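# Carry tube rack through self-closing door to desk

## Task

Move the tube rack off the counter, pass it through the door that swings shut by itself, and set it on the desk. It counts only if the rack stands upright with each tube seated all the way down in a hole and the door is closed at the end. The task fails if the rack or any tube touches the floor, or if either robot topples or is left leaning. One robot or both may be used, and at the end the grippers must release the rack and the robots must back away from it.

## Robot and tools

Robots: two identical Hello Robot Stretch 4 units, r1 and r2. Each has an omni-wheel base, a lift that rides up a mast, a telescoping arm that reaches straight forward, a wrist with yaw, pitch and roll joints, and a two-finger gripper. Each is about 1.6 m tall, and its base edge lies no more than 0.23 m from its base origin. Cameras per robot: r1_head_camera (420x560), r1_head_left_camera and r1_head_right_camera (fisheye, 420x672) and r1_wrist_camera (616x392). The r2_ cameras are the same.

Frames: each robot has its own base frame. Its origin is on the floor under the base centre, with x forward, y left and z up. hand_pose is a point between the open fingertips, given in that frame. When all wrist joints are 0 its axes line up with the base axes, but the printed value may be a little off. The odometry frame is the base frame as it was at the start. Because each robot reports only in its own frames, you can judge where the robots are relative to each other only from images, lidar_m and wrist_depth_mm.

execute_actions(actions, cameras): actions is a list holding one action, or an empty list to just read state and images. An action is an object keyed "r1" and/or "r2". Under each key you can give:
- base: exactly one relative move, counted from where that base last measured itself. translate_m drives forward (+) or back in metres, -2 to 2. strafe_m slides left (+) or right in metres, -2 to 2. rotate_rad turns in place, counter-clockwise (+), -3.2 to 3.2.
- joints: absolute targets by name. lift_m is 0 to 1.2 m. arm_m is 0 to 0.55 m of extension. wrist_yaw_rad is -1.134 to 4.276 (0 points forward, + turns left, 3.14 is stowed; above 3.4 the arm may block it). wrist_pitch_rad is -1.117 to 4.259 (0 level, 1.57 points down). wrist_roll_rad is -1.117 to 4.259 (0 puts the fingers level; + turns clockwise seen from behind). gripper_m is the fingertip gap in metres, -0.038 to 0.141; negative values press the tips together.
- pace: "slow", "default", "fast" or "max". Base speed is 0.1/0.3/0.4/0.6 m/s and turning is 1/2/3/4 rad/s. Both drop when the lift is above 0.2, down to 0.3 m/s and 1 rad/s at 1.2.
- contact_limits: {"arm_m": value from 0 (gentlest) to 0.75}. The default is 0.5.
- end_of_arm: "enable_torque", sent on its own. It re-powers wrist or gripper motors that have shut off.
Everything in one action starts together, and no action runs longer than 15 s. A joint target outside its range is clipped and the result notes it. An unknown key or any other bad value rejects the whole call. A joint, base or robot you leave out may keep pushing toward its previous target. cameras is a list of camera names: leave it out, null or ["all"] for every camera, [] for none. The "pictures" line gives the order of the images. If a result reports a stop, later calls in that same reply are skipped.

Other tools: wait(seconds, 0 to 10) lets the simulation run and returns state and images. zoom_image(camera, region=[x0,y0,x1,y1]) enlarges pixels of that camera's latest full image, at most 504x504. read_manual only gives licence text. finished_scene(scene) ends the scene for good; call it only when the goal holds steadily. The simulation keeps running while you compose a reply, and the robots hold their last command meanwhile.

Readings:
- lidar_m: 12 distances in metres, in 30-degree sectors. Sector 1 is straight ahead and they go counter-clockwise (4 left, 7 behind, 10 right). "-" means nothing seen or closer than 0.25 m. It sees from about 0.15 m up, so table tops count. It can miss glass, thin legs and things behind. It shows the other robot but not itself.
- wrist_depth_mm: 7x7 grid of depths, 100 to 2000 mm.
- base_odometry: from wheel counts, so slipping counts as travel. A gap of more than about 0.1 rad between turned_by_wheels and turned_by_imu means a bump or slip.
- base_tilt: degrees, forward and right positive, with a fixed bias of up to 1.5.
- motor_effort: percent of maximum, with the peak in brackets. It is noisy.
- base_status and joint_status: "done", "off_target", "contact_stop_at_<key>" (that part may go slack), "limit_stop_at_<name>" (for example tilt above 6 degrees, or own_body), "time_out" and "torque_fault" (the wrist goes limp until enable_torque).
- on_its_own: reports what this call did not command; "held at" is a target, not the measured position.

Gripper: close to a gap smaller than the object's width. A smaller value squeezes harder and pulls the object inward. Neither the reading nor "done" confirms a grasp; a firm squeeze shows up in gripper effort. If the tips are stuck on a surface, raise the lift. To unfold at the start, send lift_m 0.4 with wrist_yaw_rad 0. Pitching up below -0.2 while rolled can trigger own_body stops.

Avoid: pressing one robot's base against the other (fails the run; even millimetres of extra drive after touching is too much). Avoid turning or driving with over 1 kg held and arm_m above 0.2, especially at fast paces, and strong pushes or pulls with a high gripper, since these tip the robot. Avoid holding over about 2 kg in a level gripper (torque fault), drops, slams and hard shoves. When both robots carry one load, their travel can differ by up to 3 cm per metre, which strains the load. Loose objects may occasionally be nudged by outside forces.

Each tool is called by a JSON object that holds its "api" and its "payload", one argument or row to a line.

## Session

I'll start by looking at the current state of the scene.

{"api": "execute_actions", "payload": {
  "actions": []
}}

Scene clock: 0.00 s.
r1.base_odometry: x=+0.000 y=+0.000 heading=+0.000 (m, m, rad; r1's odometry frame)
r1.turned_by_wheels: +0.000 (rad since the last result)
r1.turned_by_imu: +0.000 (rad since the last result)
r1.base_tilt: forward=-0.3 right=+0.1 (deg)
r1.lidar_m: 1.08 0.82 0.62 0.58 0.67 0.96 2.61 1.15 1.36 1.34 1.45 1.11
r1.base_status: not commanded
r1.joint_positions: lift_m=+0.166 arm_m=+0.001 wrist_yaw_rad=+3.101 wrist_pitch_rad=-0.017 wrist_roll_rad=-0.006 gripper_m=+0.057
r1.joint_status: not commanded
r1.motor_effort: lift_m=+21 arm_m=+0 wrist_yaw_rad=+0 wrist_pitch_rad=-5 wrist_roll_rad=+1 gripper_m=-3 wheel_0=+0 wheel_1=+0 wheel_2=+0 (%)
r1.hand_pose: x=-0.1131 y=+0.0991 z=+0.3492 quat_wxyz=(+0.020, +0.009, -0.003, +1.000) (m; r1's base frame)
r1.wrist_depth_mm: - 140 - - - 1576 866 / - 115 147 - - 1537 866 / - 121 159 - - 1537 854 / 142 142 - - - 1499 866 / 1618 - - - - 1464 854 / 991 1160 202 1098 196 1229 842 / 715 798 820 - 842 798 809
r2.base_odometry: x=+0.000 y=+0.000 heading=+0.000 (m, m, rad; r2's odometry frame)
r2.turned_by_wheels: +0.000 (rad since the last result)
r2.turned_by_imu: +0.000 (rad since the last result)
r2.base_tilt: forward=-0.5 right=-0.6 (deg)
r2.lidar_m: 1.76 1.76 1.66 1.40 1.38 0.99 0.81 0.81 0.96 1.63 1.67 1.99
r2.base_status: not commanded
r2.joint_positions: lift_m=+0.208 arm_m=+0.001 wrist_yaw_rad=+3.064 wrist_pitch_rad=-0.015 wrist_roll_rad=+0.010 gripper_m=+0.057
r2.joint_status: not commanded
r2.motor_effort: lift_m=+21 arm_m=+0 wrist_yaw_rad=+0 wrist_pitch_rad=-6 wrist_roll_rad=+1 gripper_m=-3 wheel_0=+0 wheel_1=+0 wheel_2=+0 (%)
r2.hand_pose: x=-0.1087 y=+0.1094 z=+0.3909 quat_wxyz=(+0.039, +0.008, +0.005, +0.999) (m; r2's base frame)
r2.wrist_depth_mm: - 140 976 1060 1160 1281 1430 / - 131 960 1042 1160 1255 1430 / - 131 213 1042 1138 1308 1397 / 121 138 281 1025 1160 1281 1366 / 809 878 946 1025 1160 1281 1366 / 809 866 193 1042 211 1255 1366 / 809 831 917 144 1008 1078 1160
pictures: r1_head_camera, r1_head_left_camera, r1_head_right_camera, r1_wrist_camera, r2_head_camera, r2_head_left_camera, r2_head_right_camera, r2_wrist_camera
Images, in order (width x height): r1_head_camera 420x560, r1_head_left_camera 420x672, r1_head_right_camera 420x672, r1_wrist_camera 616x392, r2_head_camera 420x560, r2_head_left_camera 420x672, r2_head_right_camera 420x672, r2_wrist_camera 616x392.

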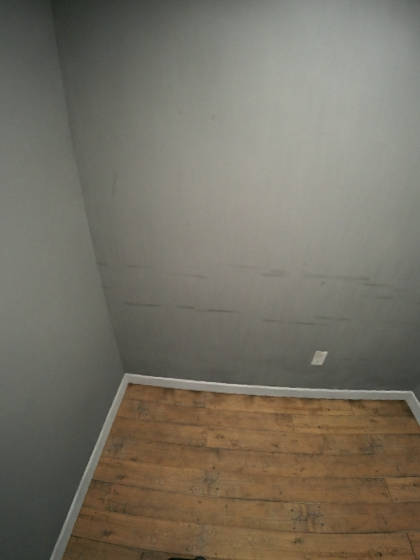

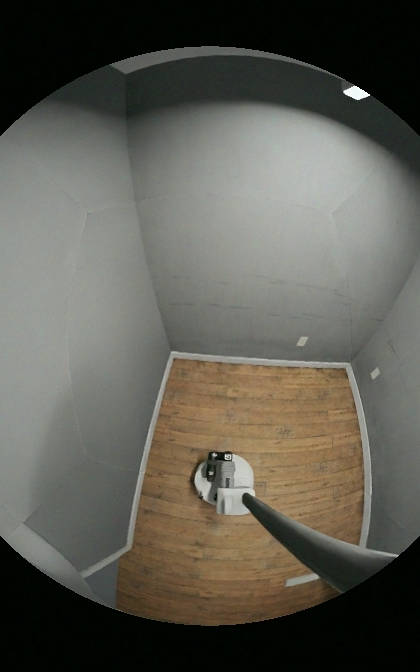

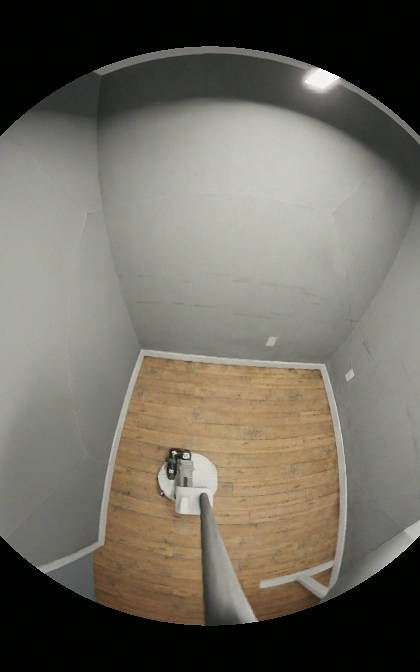

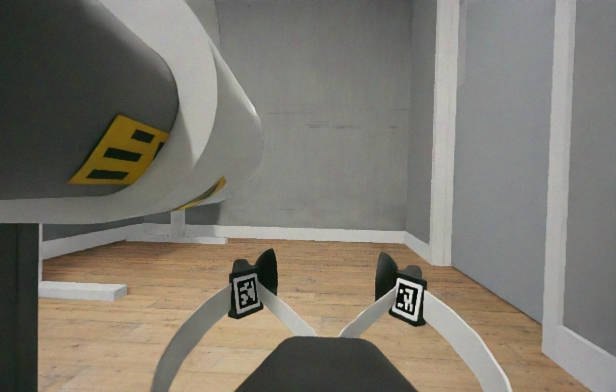

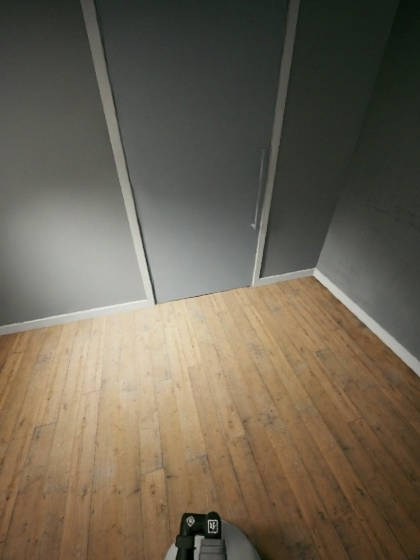

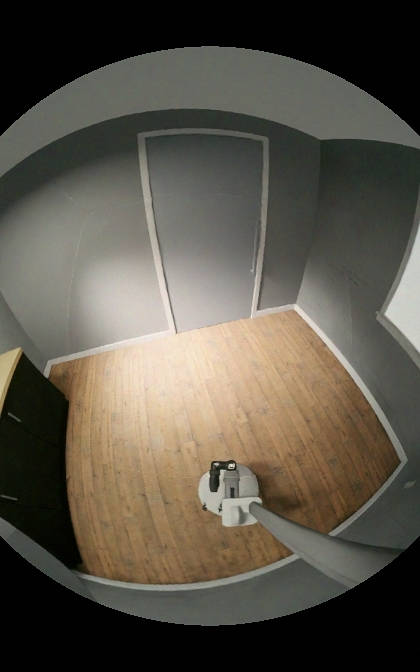

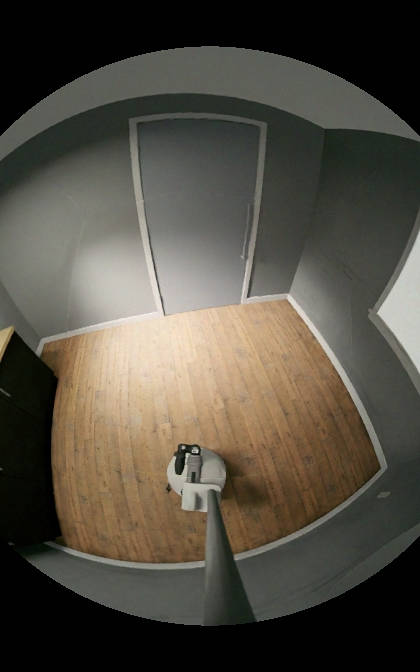

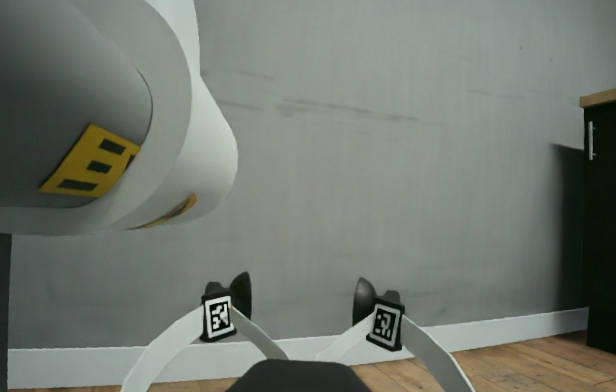

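{"api": "zoom_image", "payload": {
  "camera": "r2_head_left_camera",
  "region": [0, 300, 150, 600]
}}

{"api": "zoom_image", "payload": {
  "camera": "r2_head_camera",
  "region": [60, 0, 340, 330]
}}

{"api": "zoom_image", "payload": {
  "camera": "r1_head_right_camera",
  "region": [0, 420, 420, 672]
}}

Region (0, 300, 150, 600) of r2_head_left_camera's 420x672 image, scaled by 1.680, with more detail than that image has.

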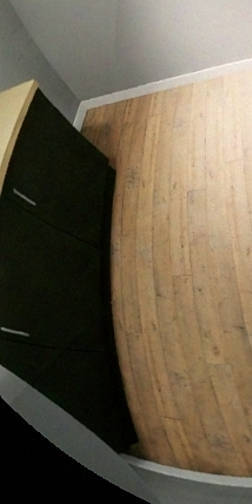

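Region (60, 0, 340, 330) of r2_head_camera's 420x560 image, scaled by 1.527, with more detail than that image has; it fills the left 428 columns of this view, and the rest is white.

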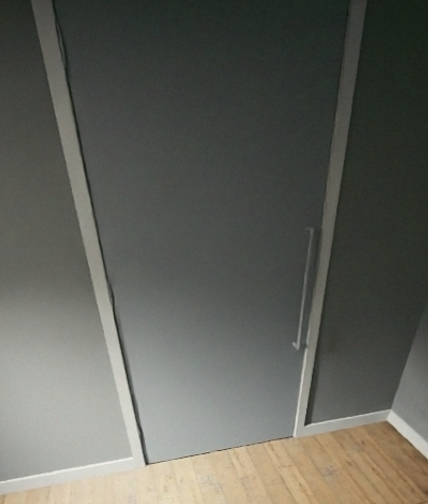

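Region (0, 420, 420, 672) of r1_head_right_camera's 420x672 image, scaled by 1.200, with more detail than that image has; it fills the top 302 rows of this view, and the rest is white.

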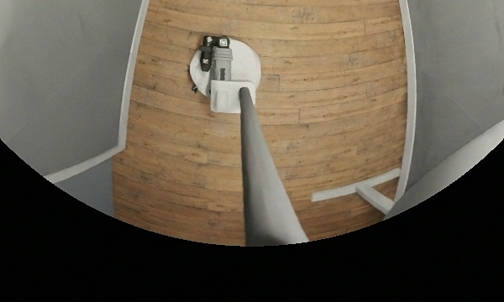

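{"api": "execute_actions", "payload": {
  "actions": [
    {"r1": {"base": {"rotate_rad": 2.2}, "pace": "fast"}, "r2": {"base": {"rotate_rad": 1.75}, "joints": {"lift_m": 0.6, "wrist_yaw_rad": 0}, "pace": "fast"}}
  ]
}}

Scene clock: 12.60 s.
r1.base_odometry: x=+0.000 y=+0.000 heading=+2.200 (m, m, rad; r1's odometry frame)
r1.turned_by_wheels: +2.200 (rad since the last result)
r1.turned_by_imu: +2.229 (rad since the last result)
r1.base_tilt: forward=-0.3 right=+0.0 (deg)
r1.lidar_m: 0.68 1.26 1.45 1.15 1.37 1.33 1.34 1.10 1.09 0.77 0.61 0.59
r1.base_status: done
r1.joint_positions: lift_m=+0.166 arm_m=+0.001 wrist_yaw_rad=+3.101 wrist_pitch_rad=-0.017 wrist_roll_rad=-0.006 gripper_m=+0.057
r1.joint_status: not commanded
r1.motor_effort: lift_m=+21(21) arm_m=+0(0) wrist_yaw_rad=+1(1) wrist_pitch_rad=-6(5) wrist_roll_rad=+0(1) gripper_m=-3(4) wheel_0=-1(1) wheel_1=-1(8) wheel_2=+0(9) (%)
r1.hand_pose: x=-0.1131 y=+0.0991 z=+0.3492 quat_wxyz=(+0.020, +0.009, -0.003, +1.000) (m; r1's base frame)
r1.wrist_depth_mm: - 140 1537 1863 1576 1308 1138 / - 115 147 1808 1537 1308 1138 / - 121 158 1756 1537 1308 1138 / 142 142 1397 1808 1537 1366 1160 / 1060 1255 1464 1756 1499 1308 1138 / 976 1160 201 1098 196 1229 1118 / 699 820 809 - 842 788 854
r2.base_odometry: x=+0.000 y=+0.000 heading=+1.750 (m, m, rad; r2's odometry frame)
r2.turned_by_wheels: +1.750 (rad since the last result)
r2.turned_by_imu: +1.777 (rad since the last result)
r2.base_tilt: forward=-0.6 right=-0.7 (deg)
r2.lidar_m: 1.39 1.33 0.89 0.83 0.84 1.08 1.68 1.73 1.92 1.76 1.77 1.51
r2.base_status: done
r2.joint_positions: lift_m=+0.600 arm_m=+0.001 wrist_yaw_rad=+0.000 wrist_pitch_rad=-0.015 wrist_roll_rad=+0.010 gripper_m=+0.057
r2.joint_status: all done
r2.motor_effort: lift_m=+25(24) arm_m=+0(0) wrist_yaw_rad=-1(6) wrist_pitch_rad=-7(5) wrist_roll_rad=+1(1) gripper_m=-2(2) wheel_0=-3(8) wheel_1=-2(13) wheel_2=+0(10) (%)
r2.hand_pose: x=+0.4607 y=-0.0873 z=+0.7820 quat_wxyz=(+1.000, +0.005, -0.007, +0.000) (m; r2's base frame)
r2.wrist_depth_mm: 1464 1708 1808 1863 1863 1921 - / 1537 1708 1808 1863 1863 1983 1921 / 1537 1708 1808 1808 1863 1921 1921 / 1118 1138 1182 1229 1255 1863 1983 / 1098 1160 1160 1205 1229 1281 1921 / 1098 1138 193 1205 211 1281 1921 / 1098 1118 1160 144 1205 1229 1921
pictures: r1_head_camera, r1_head_left_camera, r1_head_right_camera, r1_wrist_camera, r2_head_camera, r2_head_left_camera, r2_head_right_camera, r2_wrist_camera
Images, in order (width x height): r1_head_camera 420x560, r1_head_left_camera 420x672, r1_head_right_camera 420x672, r1_wrist_camera 616x392, r2_head_camera 420x560, r2_head_left_camera 420x672, r2_head_right_camera 420x672, r2_wrist_camera 616x392.

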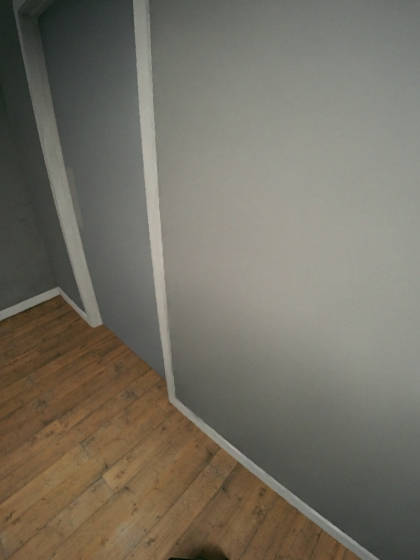

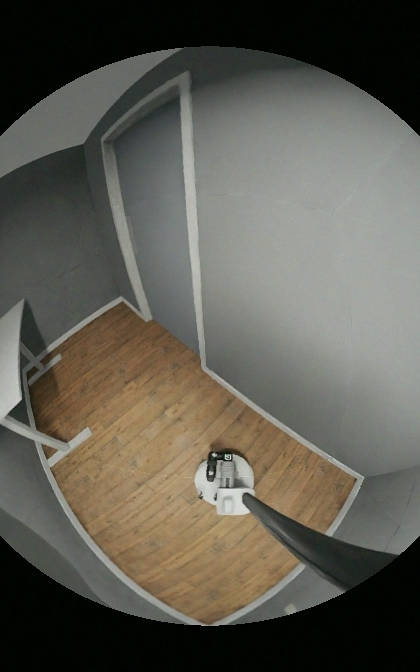

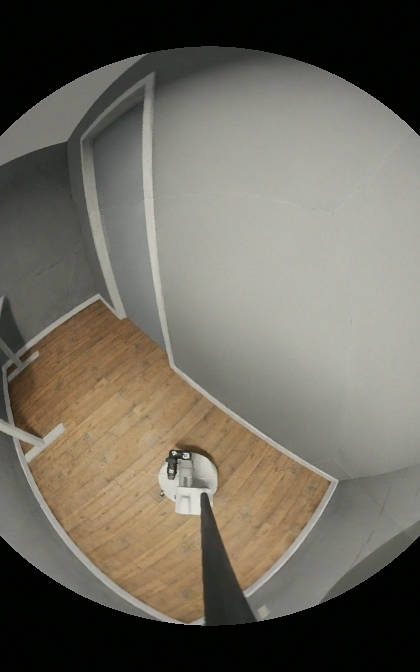

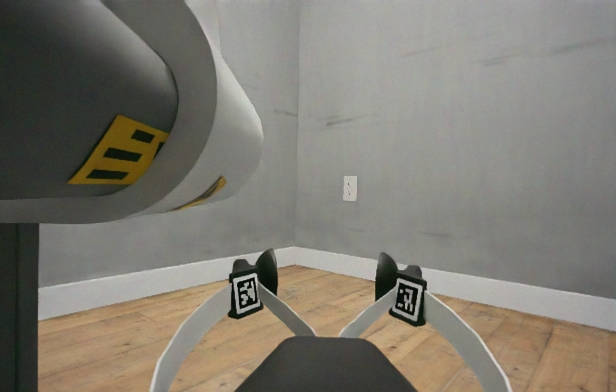

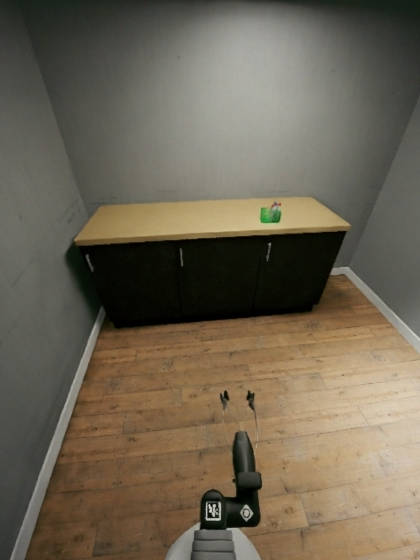

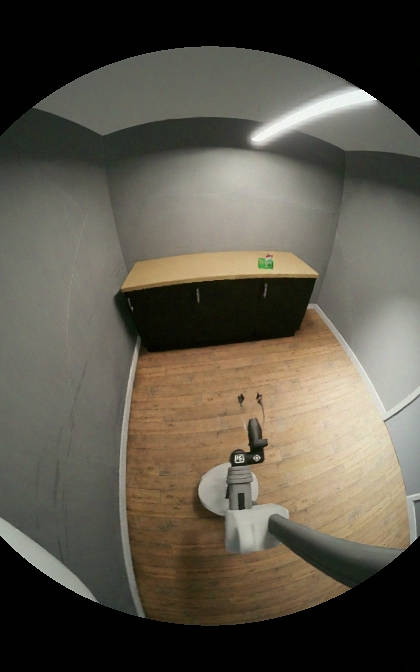

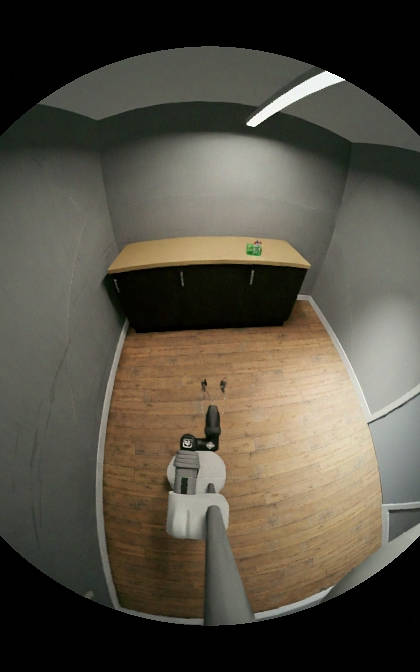

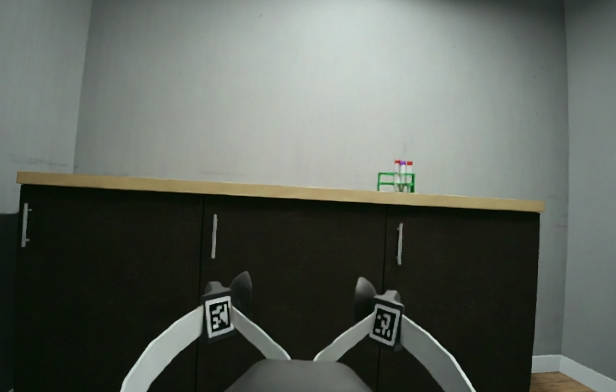

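{"api": "zoom_image", "payload": {
  "camera": "r2_wrist_camera",
  "region": [360, 140, 440, 210]
}}

{"api": "zoom_image", "payload": {
  "camera": "r2_head_camera",
  "region": [240, 185, 300, 240]
}}

Region (360, 140, 440, 210) of r2_wrist_camera's 616x392 image, scaled by 6.300; it fills the top 441 rows of this view, and the rest is white.

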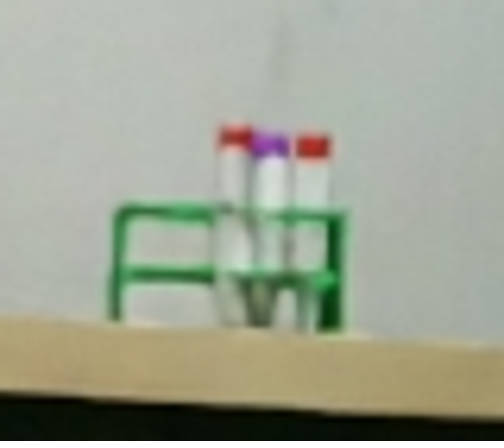

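Region (240, 185, 300, 240) of r2_head_camera's 420x560 image, scaled by 8.400, with more detail than that image has; it fills the top 462 rows of this view, and the rest is white.

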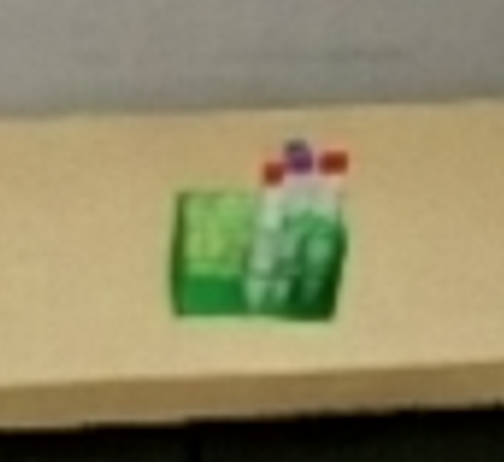

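{"api": "execute_actions", "payload": {
  "actions": [
    {"r1": {"base": {"rotate_rad": 0.84}, "pace": "fast"}, "r2": {"base": {"strafe_m": -0.42}, "pace": "max"}}
  ],
  "cameras": ["r2_head_camera", "r1_head_camera"]
}}

{"api": "execute_actions", "payload": {
  "actions": [
    {"r1": {"base": {"translate_m": 0.9}, "pace": "max"}, "r2": {"base": {"translate_m": 0.75}, "joints": {"lift_m": 0.82, "gripper_m": 0.141}, "pace": "max"}}
  ]
}}

Scene clock: 103.03 s.
r1.base_odometry: x=+0.000 y=+0.000 heading=+3.040 (m, m, rad; r1's odometry frame)
r1.turned_by_wheels: +0.840 (rad since the last result)
r1.turned_by_imu: +0.851 (rad since the last result)
r1.base_tilt: forward=-0.3 right=+0.0 (deg)
r1.lidar_m: 2.29 1.12 1.33 1.35 1.39 1.15 1.09 0.90 0.63 0.61 0.64 0.85
r1.base_status: done
r1.joint_positions: lift_m=+0.166 arm_m=+0.001 wrist_yaw_rad=+3.101 wrist_pitch_rad=-0.017 wrist_roll_rad=-0.006 gripper_m=+0.057
r1.joint_status: not commanded
r1.motor_effort: lift_m=+21(21) arm_m=+0(0) wrist_yaw_rad=-1(0) wrist_pitch_rad=-5(5) wrist_roll_rad=+0(1) gripper_m=-5(1) wheel_0=+0(13) wheel_1=+2(8) wheel_2=+1(8) (%)
r1.hand_pose: x=-0.1131 y=+0.0991 z=+0.3492 quat_wxyz=(+0.020, +0.009, -0.003, +1.000) (m; r1's base frame)
r1.wrist_depth_mm: - 140 1205 1255 1255 1229 1281 / - 115 147 1229 1229 1229 1255 / - 121 159 1255 1255 1255 1308 / 142 142 1229 1229 1255 1255 1308 / 1060 1229 1229 1255 1255 1255 1281 / 991 1160 201 1118 196 1255 1255 / 707 798 809 - 842 788 866
r2.base_odometry: x=+0.413 y=+0.075 heading=+1.749 (m, m, rad; r2's odometry frame)
r2.turned_by_wheels: +0.000 (rad since the last result)
r2.turned_by_imu: -0.003 (rad since the last result)
r2.base_tilt: forward=-0.6 right=-0.6 (deg)
r2.lidar_m: 1.44 1.48 1.37 1.24 1.27 1.60 1.66 1.70 1.44 1.35 1.37 1.56
r2.base_status: done
r2.joint_positions: lift_m=+0.600 arm_m=+0.001 wrist_yaw_rad=+0.000 wrist_pitch_rad=-0.015 wrist_roll_rad=+0.010 gripper_m=+0.057
r2.joint_status: not commanded
r2.motor_effort: lift_m=+25(24) arm_m=+0(0) wrist_yaw_rad=+1(2) wrist_pitch_rad=-7(6) wrist_roll_rad=+1(1) gripper_m=-3(3) wheel_0=-1(14) wheel_1=+0(14) wheel_2=-1(1) (%)
r2.hand_pose: x=+0.4606 y=-0.0874 z=+0.7820 quat_wxyz=(+1.000, +0.005, -0.007, +0.000) (m; r2's base frame)
r2.wrist_depth_mm: 1756 1808 1808 1863 1921 - 1576 / 1756 1808 1808 1863 1921 1983 1576 / 1756 1808 1808 1863 1921 1921 1576 / 1160 1182 1229 1281 1308 1921 1537 / 1160 1182 1205 1255 1281 1921 1537 / 1160 1205 192 1229 212 1921 1464 / 1138 1160 1205 144 1255 1808 1537
pictures: r1_head_camera, r2_head_camera
Images, in order (width x height): r1_head_camera 420x560, r2_head_camera 420x560.

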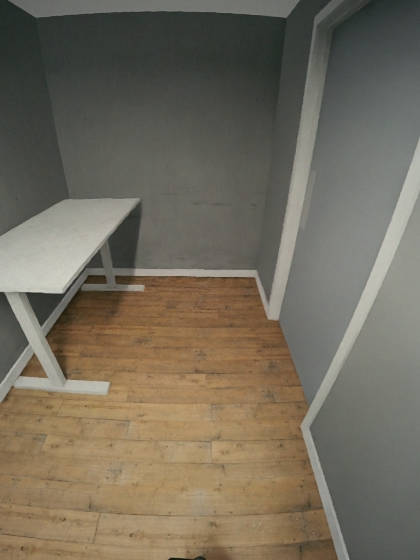

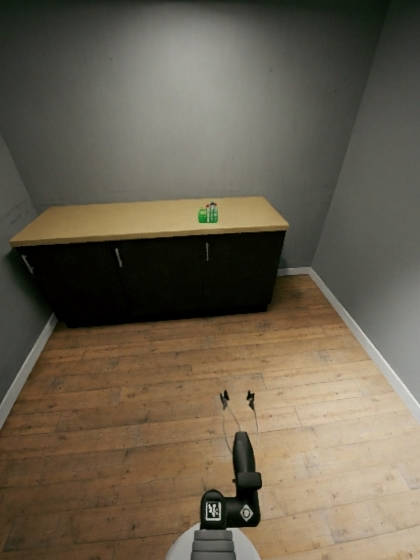

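Scene clock: 106.10 s.
r1.base_odometry: x=-0.895 y=+0.091 heading=+3.040 (m, m, rad; r1's odometry frame)
r1.turned_by_wheels: +0.000 (rad since the last result)
r1.turned_by_imu: -0.004 (rad since the last result)
r1.base_tilt: forward=-0.2 right=-0.1 (deg)
r1.lidar_m: 1.70 0.92 0.66 0.60 1.43 1.90 1.99 0.90 0.62 0.57 0.68 0.95
r1.base_status: done
r1.joint_positions: lift_m=+0.166 arm_m=+0.001 wrist_yaw_rad=+3.101 wrist_pitch_rad=-0.017 wrist_roll_rad=-0.006 gripper_m=+0.057
r1.joint_status: not commanded
r1.motor_effort: lift_m=+21(21) arm_m=+0(0) wrist_yaw_rad=+0(1) wrist_pitch_rad=-5(5) wrist_roll_rad=+0(0) gripper_m=-5(5) wheel_0=-2(10) wheel_1=-1(8) wheel_2=+1(13) (%)
r1.hand_pose: x=-0.1131 y=+0.0991 z=+0.3492 quat_wxyz=(+0.020, +0.009, -0.003, +1.000) (m; r1's base frame)
r1.wrist_depth_mm: - 140 - - - - 1756 / - 115 147 - - - 1808 / - 121 158 - - - 1708 / 142 142 - - - - 1756 / 1025 1576 - - - - 1708 / 960 1160 202 1118 196 1255 1281 / 715 809 820 - 854 798 854
r2.base_odometry: x=+0.280 y=+0.813 heading=+1.750 (m, m, rad; r2's odometry frame)
r2.turned_by_wheels: +0.000 (rad since the last result)
r2.turned_by_imu: +0.000 (rad since the last result)
r2.base_tilt: forward=-0.5 right=-0.6 (deg)
r2.lidar_m: 0.68 0.71 0.92 1.31 1.35 1.73 2.41 1.98 1.37 1.25 1.29 0.77
r2.base_status: done
r2.joint_positions: lift_m=+0.820 arm_m=+0.001 wrist_yaw_rad=+0.000 wrist_pitch_rad=-0.015 wrist_roll_rad=+0.010 gripper_m=+0.141
r2.joint_status: all done
r2.motor_effort: lift_m=+23(25) arm_m=+0(0) wrist_yaw_rad=-1(0) wrist_pitch_rad=-8(7) wrist_roll_rad=+1(1) gripper_m=+3(3) wheel_0=+3(10) wheel_1=+2(11) wheel_2=+1(13) (%)
r2.hand_pose: x=+0.4606 y=-0.0874 z=+1.0022 quat_wxyz=(+1.000, +0.005, -0.007, +0.000) (m; r2's base frame)
r2.wrist_depth_mm: 1060 1078 1118 1160 1182 1205 1255 / 1078 1098 1098 1138 1160 1205 1255 / 1042 1060 1098 1138 1160 1205 1205 / 1025 1042 1098 1118 1182 1205 1229 / 917 991 647 1118 1138 1160 1205 / 455 206 508 535 549 521 1182 / 469 484 492 144 521 535 559
pictures: r1_head_camera, r1_head_left_camera, r1_head_right_camera, r1_wrist_camera, r2_head_camera, r2_head_left_camera, r2_head_right_camera, r2_wrist_camera
Images, in order (width x height): r1_head_camera 420x560, r1_head_left_camera 420x672, r1_head_right_camera 420x672, r1_wrist_camera 616x392, r2_head_camera 420x560, r2_head_left_camera 420x672, r2_head_right_camera 420x672, r2_wrist_camera 616x392.

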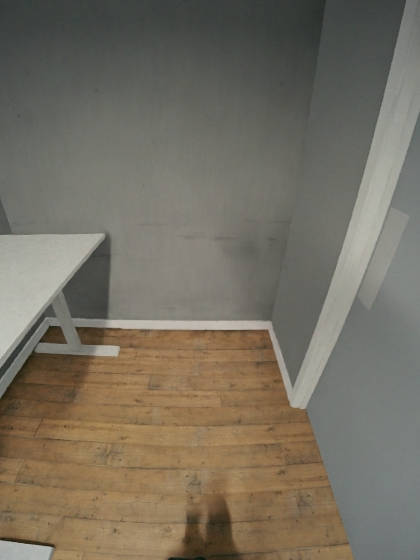

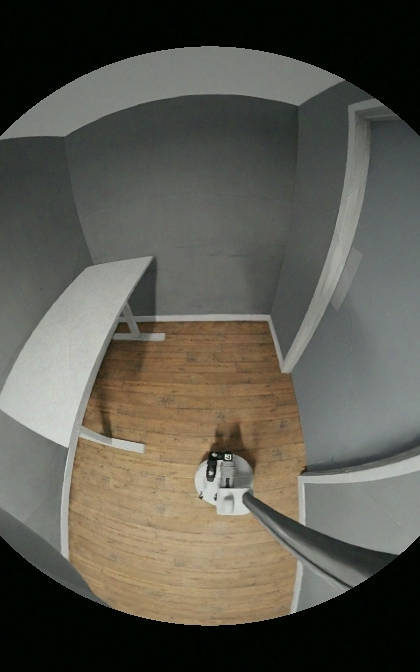

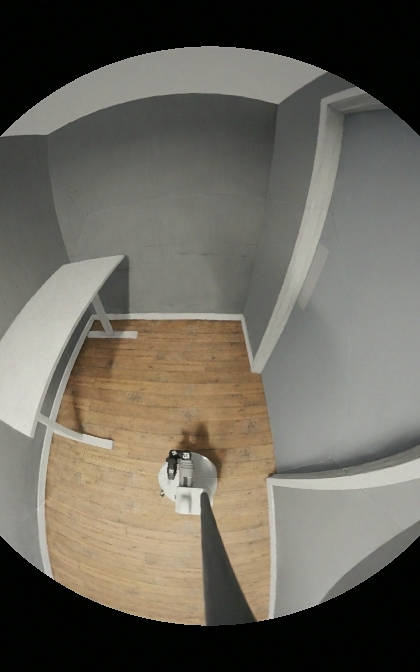

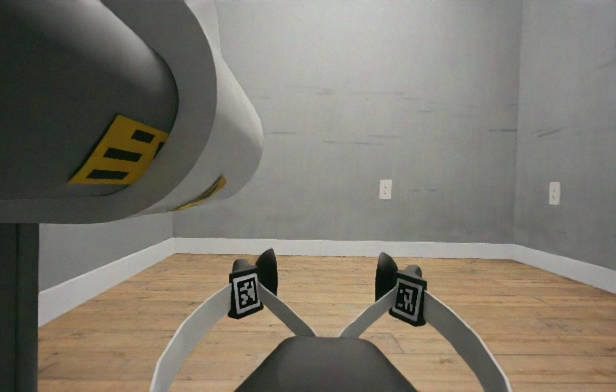

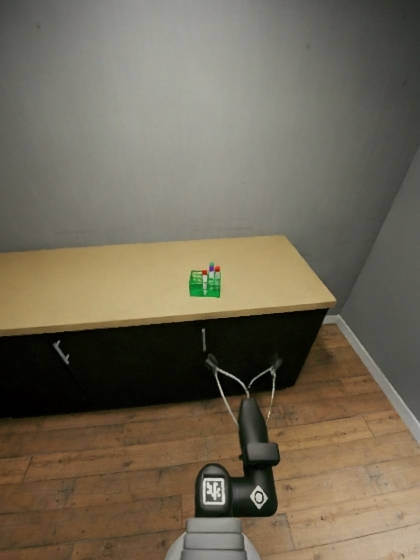

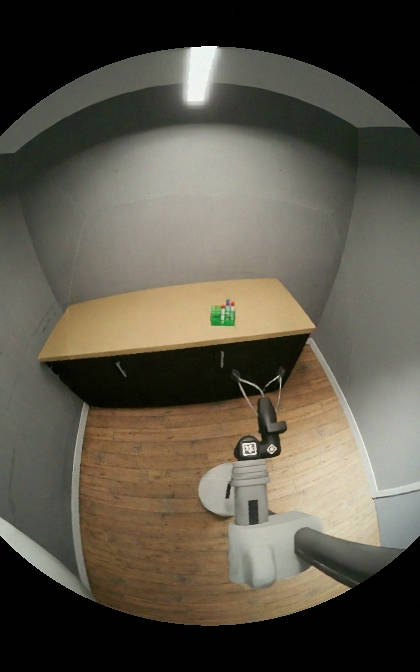

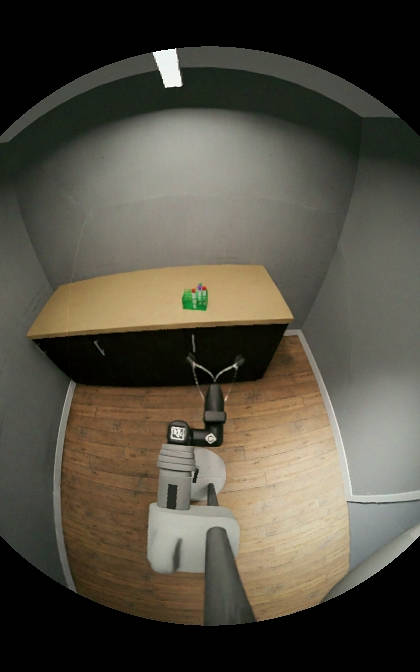

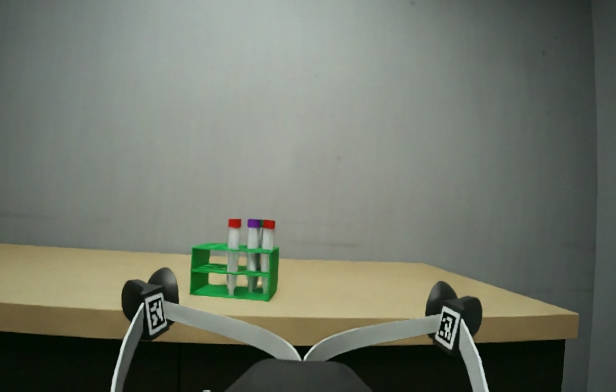

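{"api": "zoom_image", "payload": {
  "camera": "r2_wrist_camera",
  "region": [170, 200, 310, 320]
}}

{"api": "zoom_image", "payload": {
  "camera": "r2_head_camera",
  "region": [175, 250, 240, 310]
}}

Region (170, 200, 310, 320) of r2_wrist_camera's 616x392 image, scaled by 3.600; it fills the top 432 rows of this view, and the rest is white.

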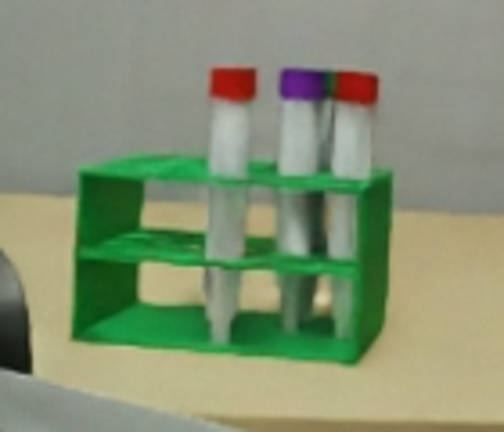

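Region (175, 250, 240, 310) of r2_head_camera's 420x560 image, scaled by 7.754, with more detail than that image has; it fills the top 465 rows of this view, and the rest is white.

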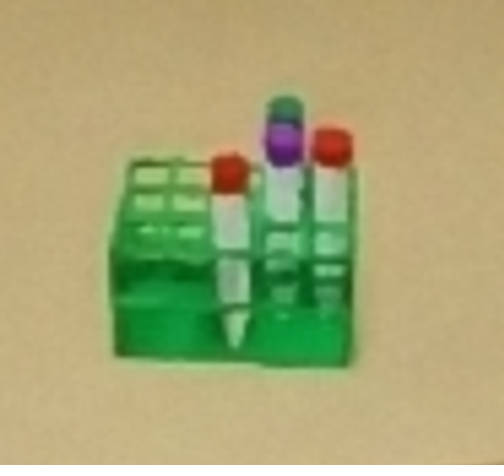

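{"api": "zoom_image", "payload": {
  "camera": "r2_head_camera",
  "region": [190, 330, 300, 450]
}}

Region (190, 330, 300, 450) of r2_head_camera's 420x560 image, scaled by 4.200, with more detail than that image has; it fills the left 462 columns of this view, and the rest is white.

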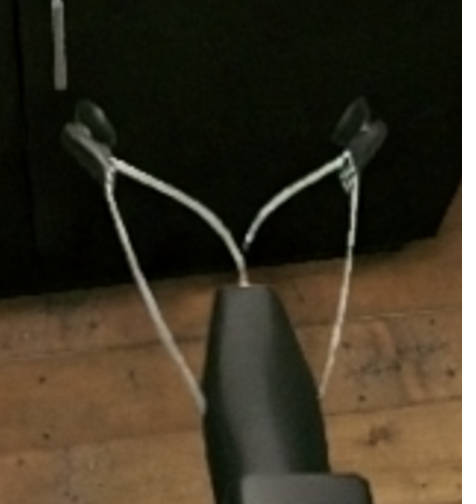

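{"api": "zoom_image", "payload": {
  "camera": "r2_wrist_camera",
  "region": [200, 230, 420, 392]
}}

Region (200, 230, 420, 392) of r2_wrist_camera's 616x392 image, scaled by 2.291; it fills the top 371 rows of this view, and the rest is white.

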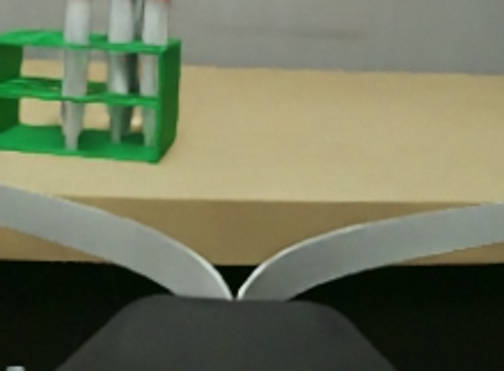

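{"api": "zoom_image", "payload": {
  "camera": "r2_wrist_camera",
  "region": [100, 250, 520, 392]
}}

Region (100, 250, 520, 392) of r2_wrist_camera's 616x392 image, scaled by 1.200; it fills the top 170 rows of this view, and the rest is white.

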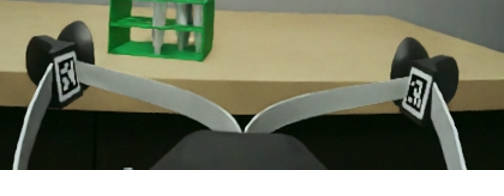

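{"api": "execute_actions", "payload": {
  "actions": [
    {"r1": {"base": {"translate_m": 0.58}, "pace": "max"}, "r2": {"base": {"strafe_m": 0.138}, "joints": {"lift_m": 0.828, "arm_m": 0.27, "wrist_yaw_rad": -0.08, "wrist_pitch_rad": 0.15}, "pace": "default"}}
  ],
  "cameras": ["r2_head_camera", "r2_wrist_camera", "r1_head_right_camera"]
}}

Scene clock: 196.83 s.
r1.base_odometry: x=-1.472 y=+0.150 heading=+3.040 (m, m, rad; r1's odometry frame)
r1.turned_by_wheels: +0.000 (rad since the last result)
r1.turned_by_imu: -0.003 (rad since the last result)
r1.base_tilt: forward=-0.2 right=+0.1 (deg)
r1.lidar_m: 1.12 0.92 0.65 0.61 0.64 1.94 2.56 0.85 0.71 0.63 0.67 0.81
r1.base_status: done
r1.joint_positions: lift_m=+0.166 arm_m=+0.001 wrist_yaw_rad=+3.101 wrist_pitch_rad=-0.017 wrist_roll_rad=-0.006 gripper_m=+0.057
r1.joint_status: not commanded
r1.motor_effort: lift_m=+21(21) arm_m=+0(0) wrist_yaw_rad=+0(0) wrist_pitch_rad=-5(5) wrist_roll_rad=-2(1) gripper_m=-3(3) wheel_0=+0(10) wheel_1=+0(8) wheel_2=-1(13) (%)
r1.hand_pose: x=-0.1131 y=+0.0991 z=+0.3492 quat_wxyz=(+0.020, +0.009, -0.003, +1.000) (m; r1's base frame)
r1.wrist_depth_mm: - 140 - - - - 1756 / - 115 147 - - - 1756 / - 121 158 - - - 1808 / 142 142 - - - - 1756 / 1008 1576 - - - - 1808 / 976 1182 202 1118 196 1255 1281 / 707 809 820 - 842 798 854
r2.base_odometry: x=+0.144 y=+0.788 heading=+1.750 (m, m, rad; r2's odometry frame)
r2.turned_by_wheels: +0.000 (rad since the last result)
r2.turned_by_imu: +0.003 (rad since the last result)
r2.base_tilt: forward=-0.6 right=-0.6 (deg)
r2.lidar_m: 0.68 0.70 0.88 1.17 1.21 1.54 2.42 2.30 1.51 1.38 1.40 0.74
r2.base_status: done
r2.joint_positions: lift_m=+0.828 arm_m=+0.269 wrist_yaw_rad=-0.080 wrist_pitch_rad=+0.152 wrist_roll_rad=+0.010 gripper_m=+0.141
r2.joint_status: all done
r2.motor_effort: lift_m=+25(28) arm_m=+8(9) wrist_yaw_rad=+0(0) wrist_pitch_rad=-6(8) wrist_roll_rad=+1(1) gripper_m=+0(2) wheel_0=-1(8) wheel_1=+0(7) wheel_2=+0(2) (%)
r2.hand_pose: x=+0.7167 y=-0.1099 z=+0.9621 quat_wxyz=(+0.996, +0.008, +0.076, -0.040) (m; r2's base frame)
r2.wrist_depth_mm: 715 741 778 820 831 878 904 / 723 759 788 820 866 904 946 / 750 778 809 820 878 917 946 / 750 768 820 342 891 946 976 / 415 445 427 345 459 535 549 / 279 206 304 315 322 306 330 / 216 218 226 144 245 255 267
pictures: r1_head_right_camera, r2_head_camera, r2_wrist_camera
Images, in order (width x height): r1_head_right_camera 420x672, r2_head_camera 420x560, r2_wrist_camera 616x392.

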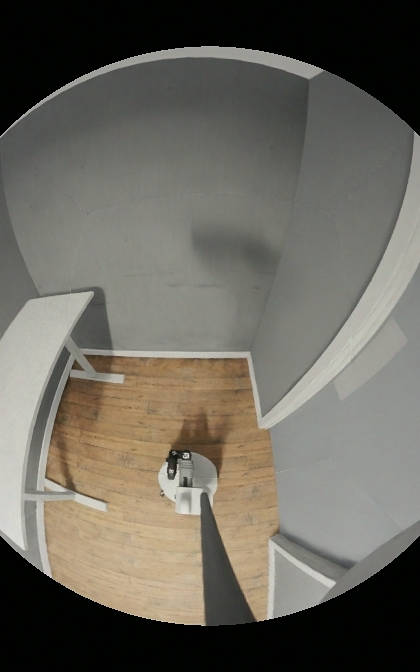

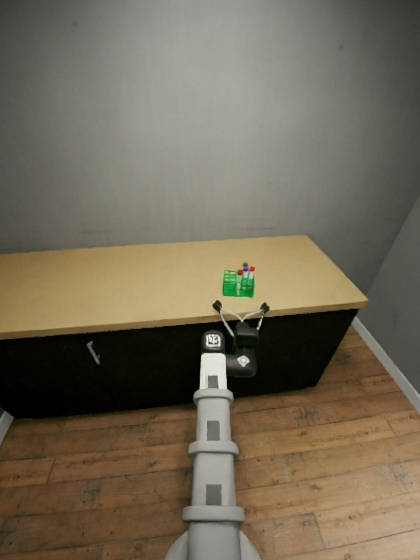

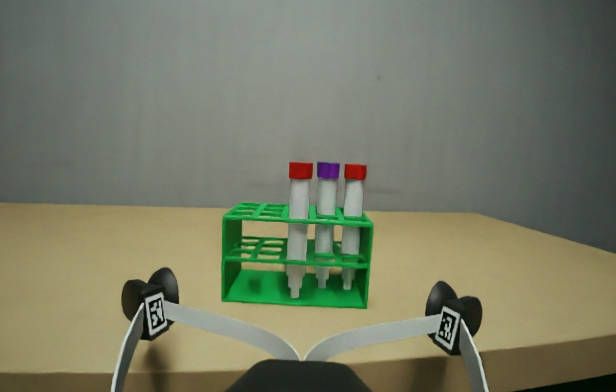

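{"api": "zoom_image", "payload": {
  "camera": "r2_wrist_camera",
  "region": [200, 150, 400, 320]
}}

{"api": "zoom_image", "payload": {
  "camera": "r2_head_camera",
  "region": [195, 250, 285, 345]
}}

Region (200, 150, 400, 320) of r2_wrist_camera's 616x392 image, scaled by 2.520; it fills the top 428 rows of this view, and the rest is white.

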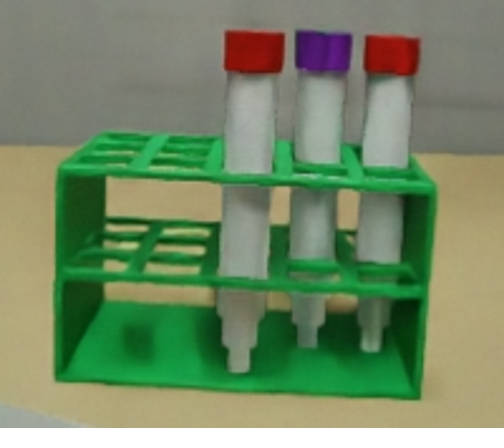

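Region (195, 250, 285, 345) of r2_head_camera's 420x560 image, scaled by 5.305, with more detail than that image has; it fills the left 477 columns of this view, and the rest is white.

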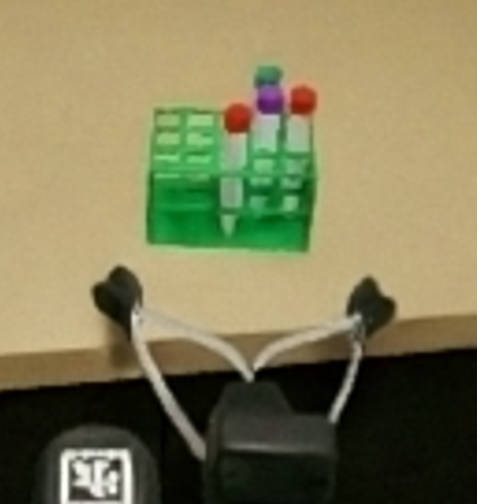

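{"api": "execute_actions", "payload": {
  "actions": [
    {"r1": {"base": {"strafe_m": -0.36}, "pace": "max"}, "r2": {"joints": {"arm_m": 0.39}, "contact_limits": {"arm_m": 0.2}, "pace": "slow"}}
  ],
  "cameras": ["r2_head_camera", "r2_wrist_camera", "r1_head_right_camera"]
}}

Scene clock: 217.30 s.
r1.base_odometry: x=-1.436 y=+0.508 heading=+3.040 (m, m, rad; r1's odometry frame)
r1.turned_by_wheels: +0.000 (rad since the last result)
r1.turned_by_imu: +0.001 (rad since the last result)
r1.base_tilt: forward=-0.2 right=+0.0 (deg)
r1.lidar_m: 0.83 1.17 1.02 0.95 0.98 2.41 1.05 0.45 0.30 0.28 0.29 0.41
r1.base_status: done
r1.joint_positions: lift_m=+0.166 arm_m=+0.001 wrist_yaw_rad=+3.101 wrist_pitch_rad=-0.017 wrist_roll_rad=-0.006 gripper_m=+0.057
r1.joint_status: not commanded
r1.motor_effort: lift_m=+21(21) arm_m=+0(0) wrist_yaw_rad=-1(1) wrist_pitch_rad=-6(5) wrist_roll_rad=+1(0) gripper_m=-2(3) wheel_0=+1(15) wheel_1=+2(12) wheel_2=+0(1) (%)
r1.hand_pose: x=-0.1131 y=+0.0991 z=+0.3492 quat_wxyz=(+0.020, +0.009, -0.003, +1.000) (m; r1's base frame)
r1.wrist_depth_mm: - 140 1537 - - - - / - 115 147 - - - - / - 121 159 - - - - / 142 142 1098 - - - - / 597 732 1397 - - - - / 597 732 202 1098 196 1229 1255 / 603 732 820 - 842 788 866
r2.base_odometry: x=+0.144 y=+0.788 heading=+1.750 (m, m, rad; r2's odometry frame)
r2.turned_by_wheels: +0.000 (rad since the last result)
r2.turned_by_imu: +0.002 (rad since the last result)
r2.base_tilt: forward=-0.5 right=-0.6 (deg)
r2.lidar_m: 0.70 0.69 0.90 1.19 1.22 1.55 2.43 2.28 1.51 1.40 1.43 0.72
r2.base_status: not commanded
r2.joint_positions: lift_m=+0.828 arm_m=+0.388 wrist_yaw_rad=-0.080 wrist_pitch_rad=+0.152 wrist_roll_rad=+0.010 gripper_m=+0.141
r2.joint_status: all done
r2.motor_effort: lift_m=+25(25) arm_m=+8(9) wrist_yaw_rad=+1(2) wrist_pitch_rad=-6(6) wrist_roll_rad=+1(1) gripper_m=+1(2) wheel_0=-1(1) wheel_1=+0(0) wheel_2=+0(1) (%)
r2.contact_limits: arm_m 0.2
r2.hand_pose: x=+0.8367 y=-0.1099 z=+0.9621 quat_wxyz=(+0.996, +0.008, +0.076, -0.040) (m; r2's base frame)
r2.wrist_depth_mm: 609 634 668 691 715 759 788 / 621 647 676 707 723 768 809 / 627 661 691 723 759 798 831 / 640 668 699 220 759 798 831 / 421 445 256 201 224 530 549 / 279 206 218 204 215 304 329 / 216 218 220 144 225 228 241
pictures: r1_head_right_camera, r2_head_camera, r2_wrist_camera
Images, in order (width x height): r1_head_right_camera 420x672, r2_head_camera 420x560, r2_wrist_camera 616x392.

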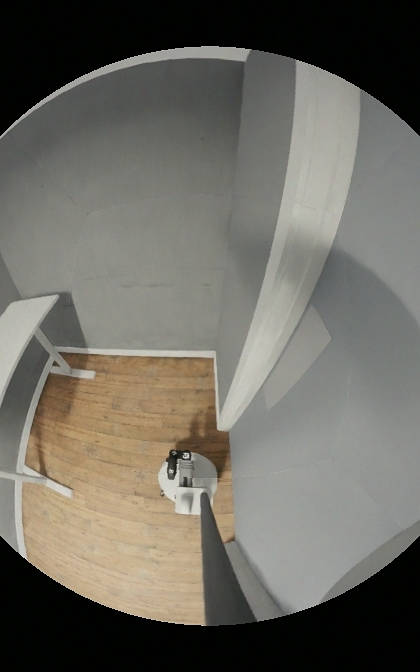

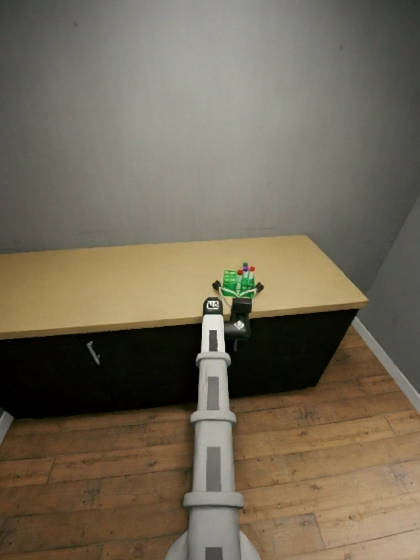

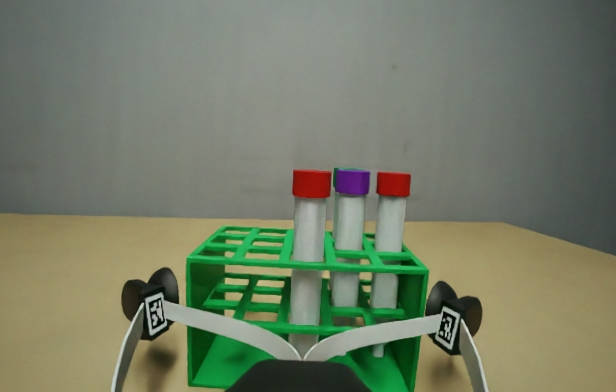

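{"api": "execute_actions", "payload": {
  "actions": [
    {"r1": {"base": {"strafe_m": -0.11}, "pace": "slow"}, "r2": {"joints": {"arm_m": 0.402}, "contact_limits": {"arm_m": 0.2}, "pace": "slow"}}
  ],
  "cameras": ["r2_head_camera", "r2_wrist_camera", "r1_head_right_camera"]
}}

Scene clock: 227.47 s.
r1.base_odometry: x=-1.425 y=+0.617 heading=+3.040 (m, m, rad; r1's odometry frame)
r1.turned_by_wheels: +0.000 (rad since the last result)
r1.turned_by_imu: +0.000 (rad since the last result)
r1.base_tilt: forward=-0.3 right=+0.0 (deg)
r1.lidar_m: 0.40 1.19 1.13 1.08 1.12 2.59 0.60 0.27 0.25 - 0.25 0.25
r1.base_status: done
r1.joint_positions: lift_m=+0.166 arm_m=+0.001 wrist_yaw_rad=+3.101 wrist_pitch_rad=-0.017 wrist_roll_rad=-0.006 gripper_m=+0.057
r1.joint_status: not commanded
r1.motor_effort: lift_m=+21(21) arm_m=+0(0) wrist_yaw_rad=+0(0) wrist_pitch_rad=-6(6) wrist_roll_rad=+1(2) gripper_m=-2(3) wheel_0=+2(9) wheel_1=-1(6) wheel_2=-1(0) (%)
r1.hand_pose: x=-0.1131 y=+0.0991 z=+0.3492 quat_wxyz=(+0.020, +0.009, -0.003, +1.000) (m; r1's base frame)
r1.wrist_depth_mm: - 140 1025 - - - - / - 115 147 - - - - / - 121 159 - - - - / 142 142 732 - - - - / 442 676 931 - - - - / 445 691 202 1118 196 1255 1255 / 445 640 778 - 831 788 854
r2.base_odometry: x=+0.144 y=+0.788 heading=+1.750 (m, m, rad; r2's odometry frame)
r2.turned_by_wheels: +0.000 (rad since the last result)
r2.turned_by_imu: +0.002 (rad since the last result)
r2.base_tilt: forward=-0.5 right=-0.6 (deg)
r2.lidar_m: 0.69 0.70 0.89 1.18 1.20 1.56 2.41 2.30 1.52 1.40 1.42 0.75
r2.base_status: not commanded
r2.joint_positions: lift_m=+0.828 arm_m=+0.400 wrist_yaw_rad=-0.080 wrist_pitch_rad=+0.152 wrist_roll_rad=+0.010 gripper_m=+0.141
r2.joint_status: all done
r2.motor_effort: lift_m=+25(25) arm_m=+8(10) wrist_yaw_rad=-1(0) wrist_pitch_rad=-7(6) wrist_roll_rad=+1(1) gripper_m=+2(1) wheel_0=-1(1) wheel_1=+1(0) wheel_2=+0(0) (%)
r2.contact_limits: arm_m 0.2
r2.hand_pose: x=+0.8486 y=-0.1099 z=+0.9621 quat_wxyz=(+0.996, +0.008, +0.076, -0.040) (m; r2's base frame)
r2.wrist_depth_mm: 603 621 654 683 715 750 778 / 609 634 661 691 715 759 788 / 627 647 676 707 732 778 809 / 634 654 683 215 750 788 842 / 418 442 230 193 218 525 554 / 279 207 213 212 213 304 330 / 216 217 220 144 216 235 250
pictures: r1_head_right_camera, r2_head_camera, r2_wrist_camera
Images, in order (width x height): r1_head_right_camera 420x672, r2_head_camera 420x560, r2_wrist_camera 616x392.

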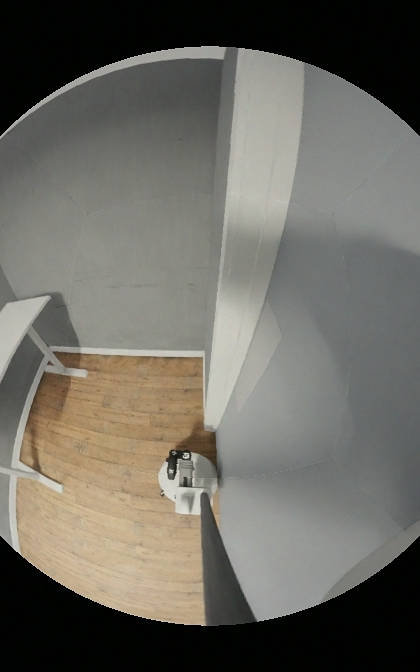

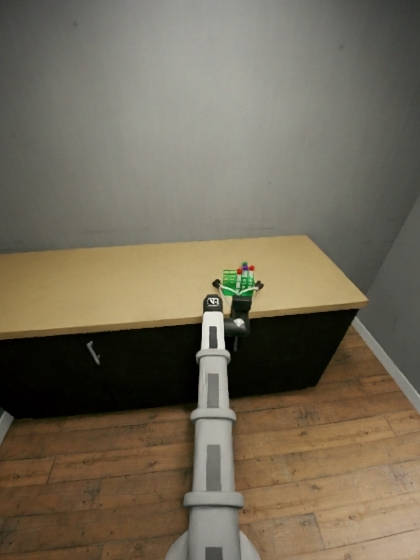

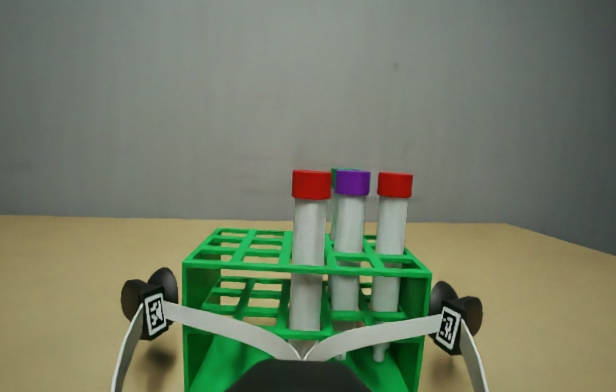

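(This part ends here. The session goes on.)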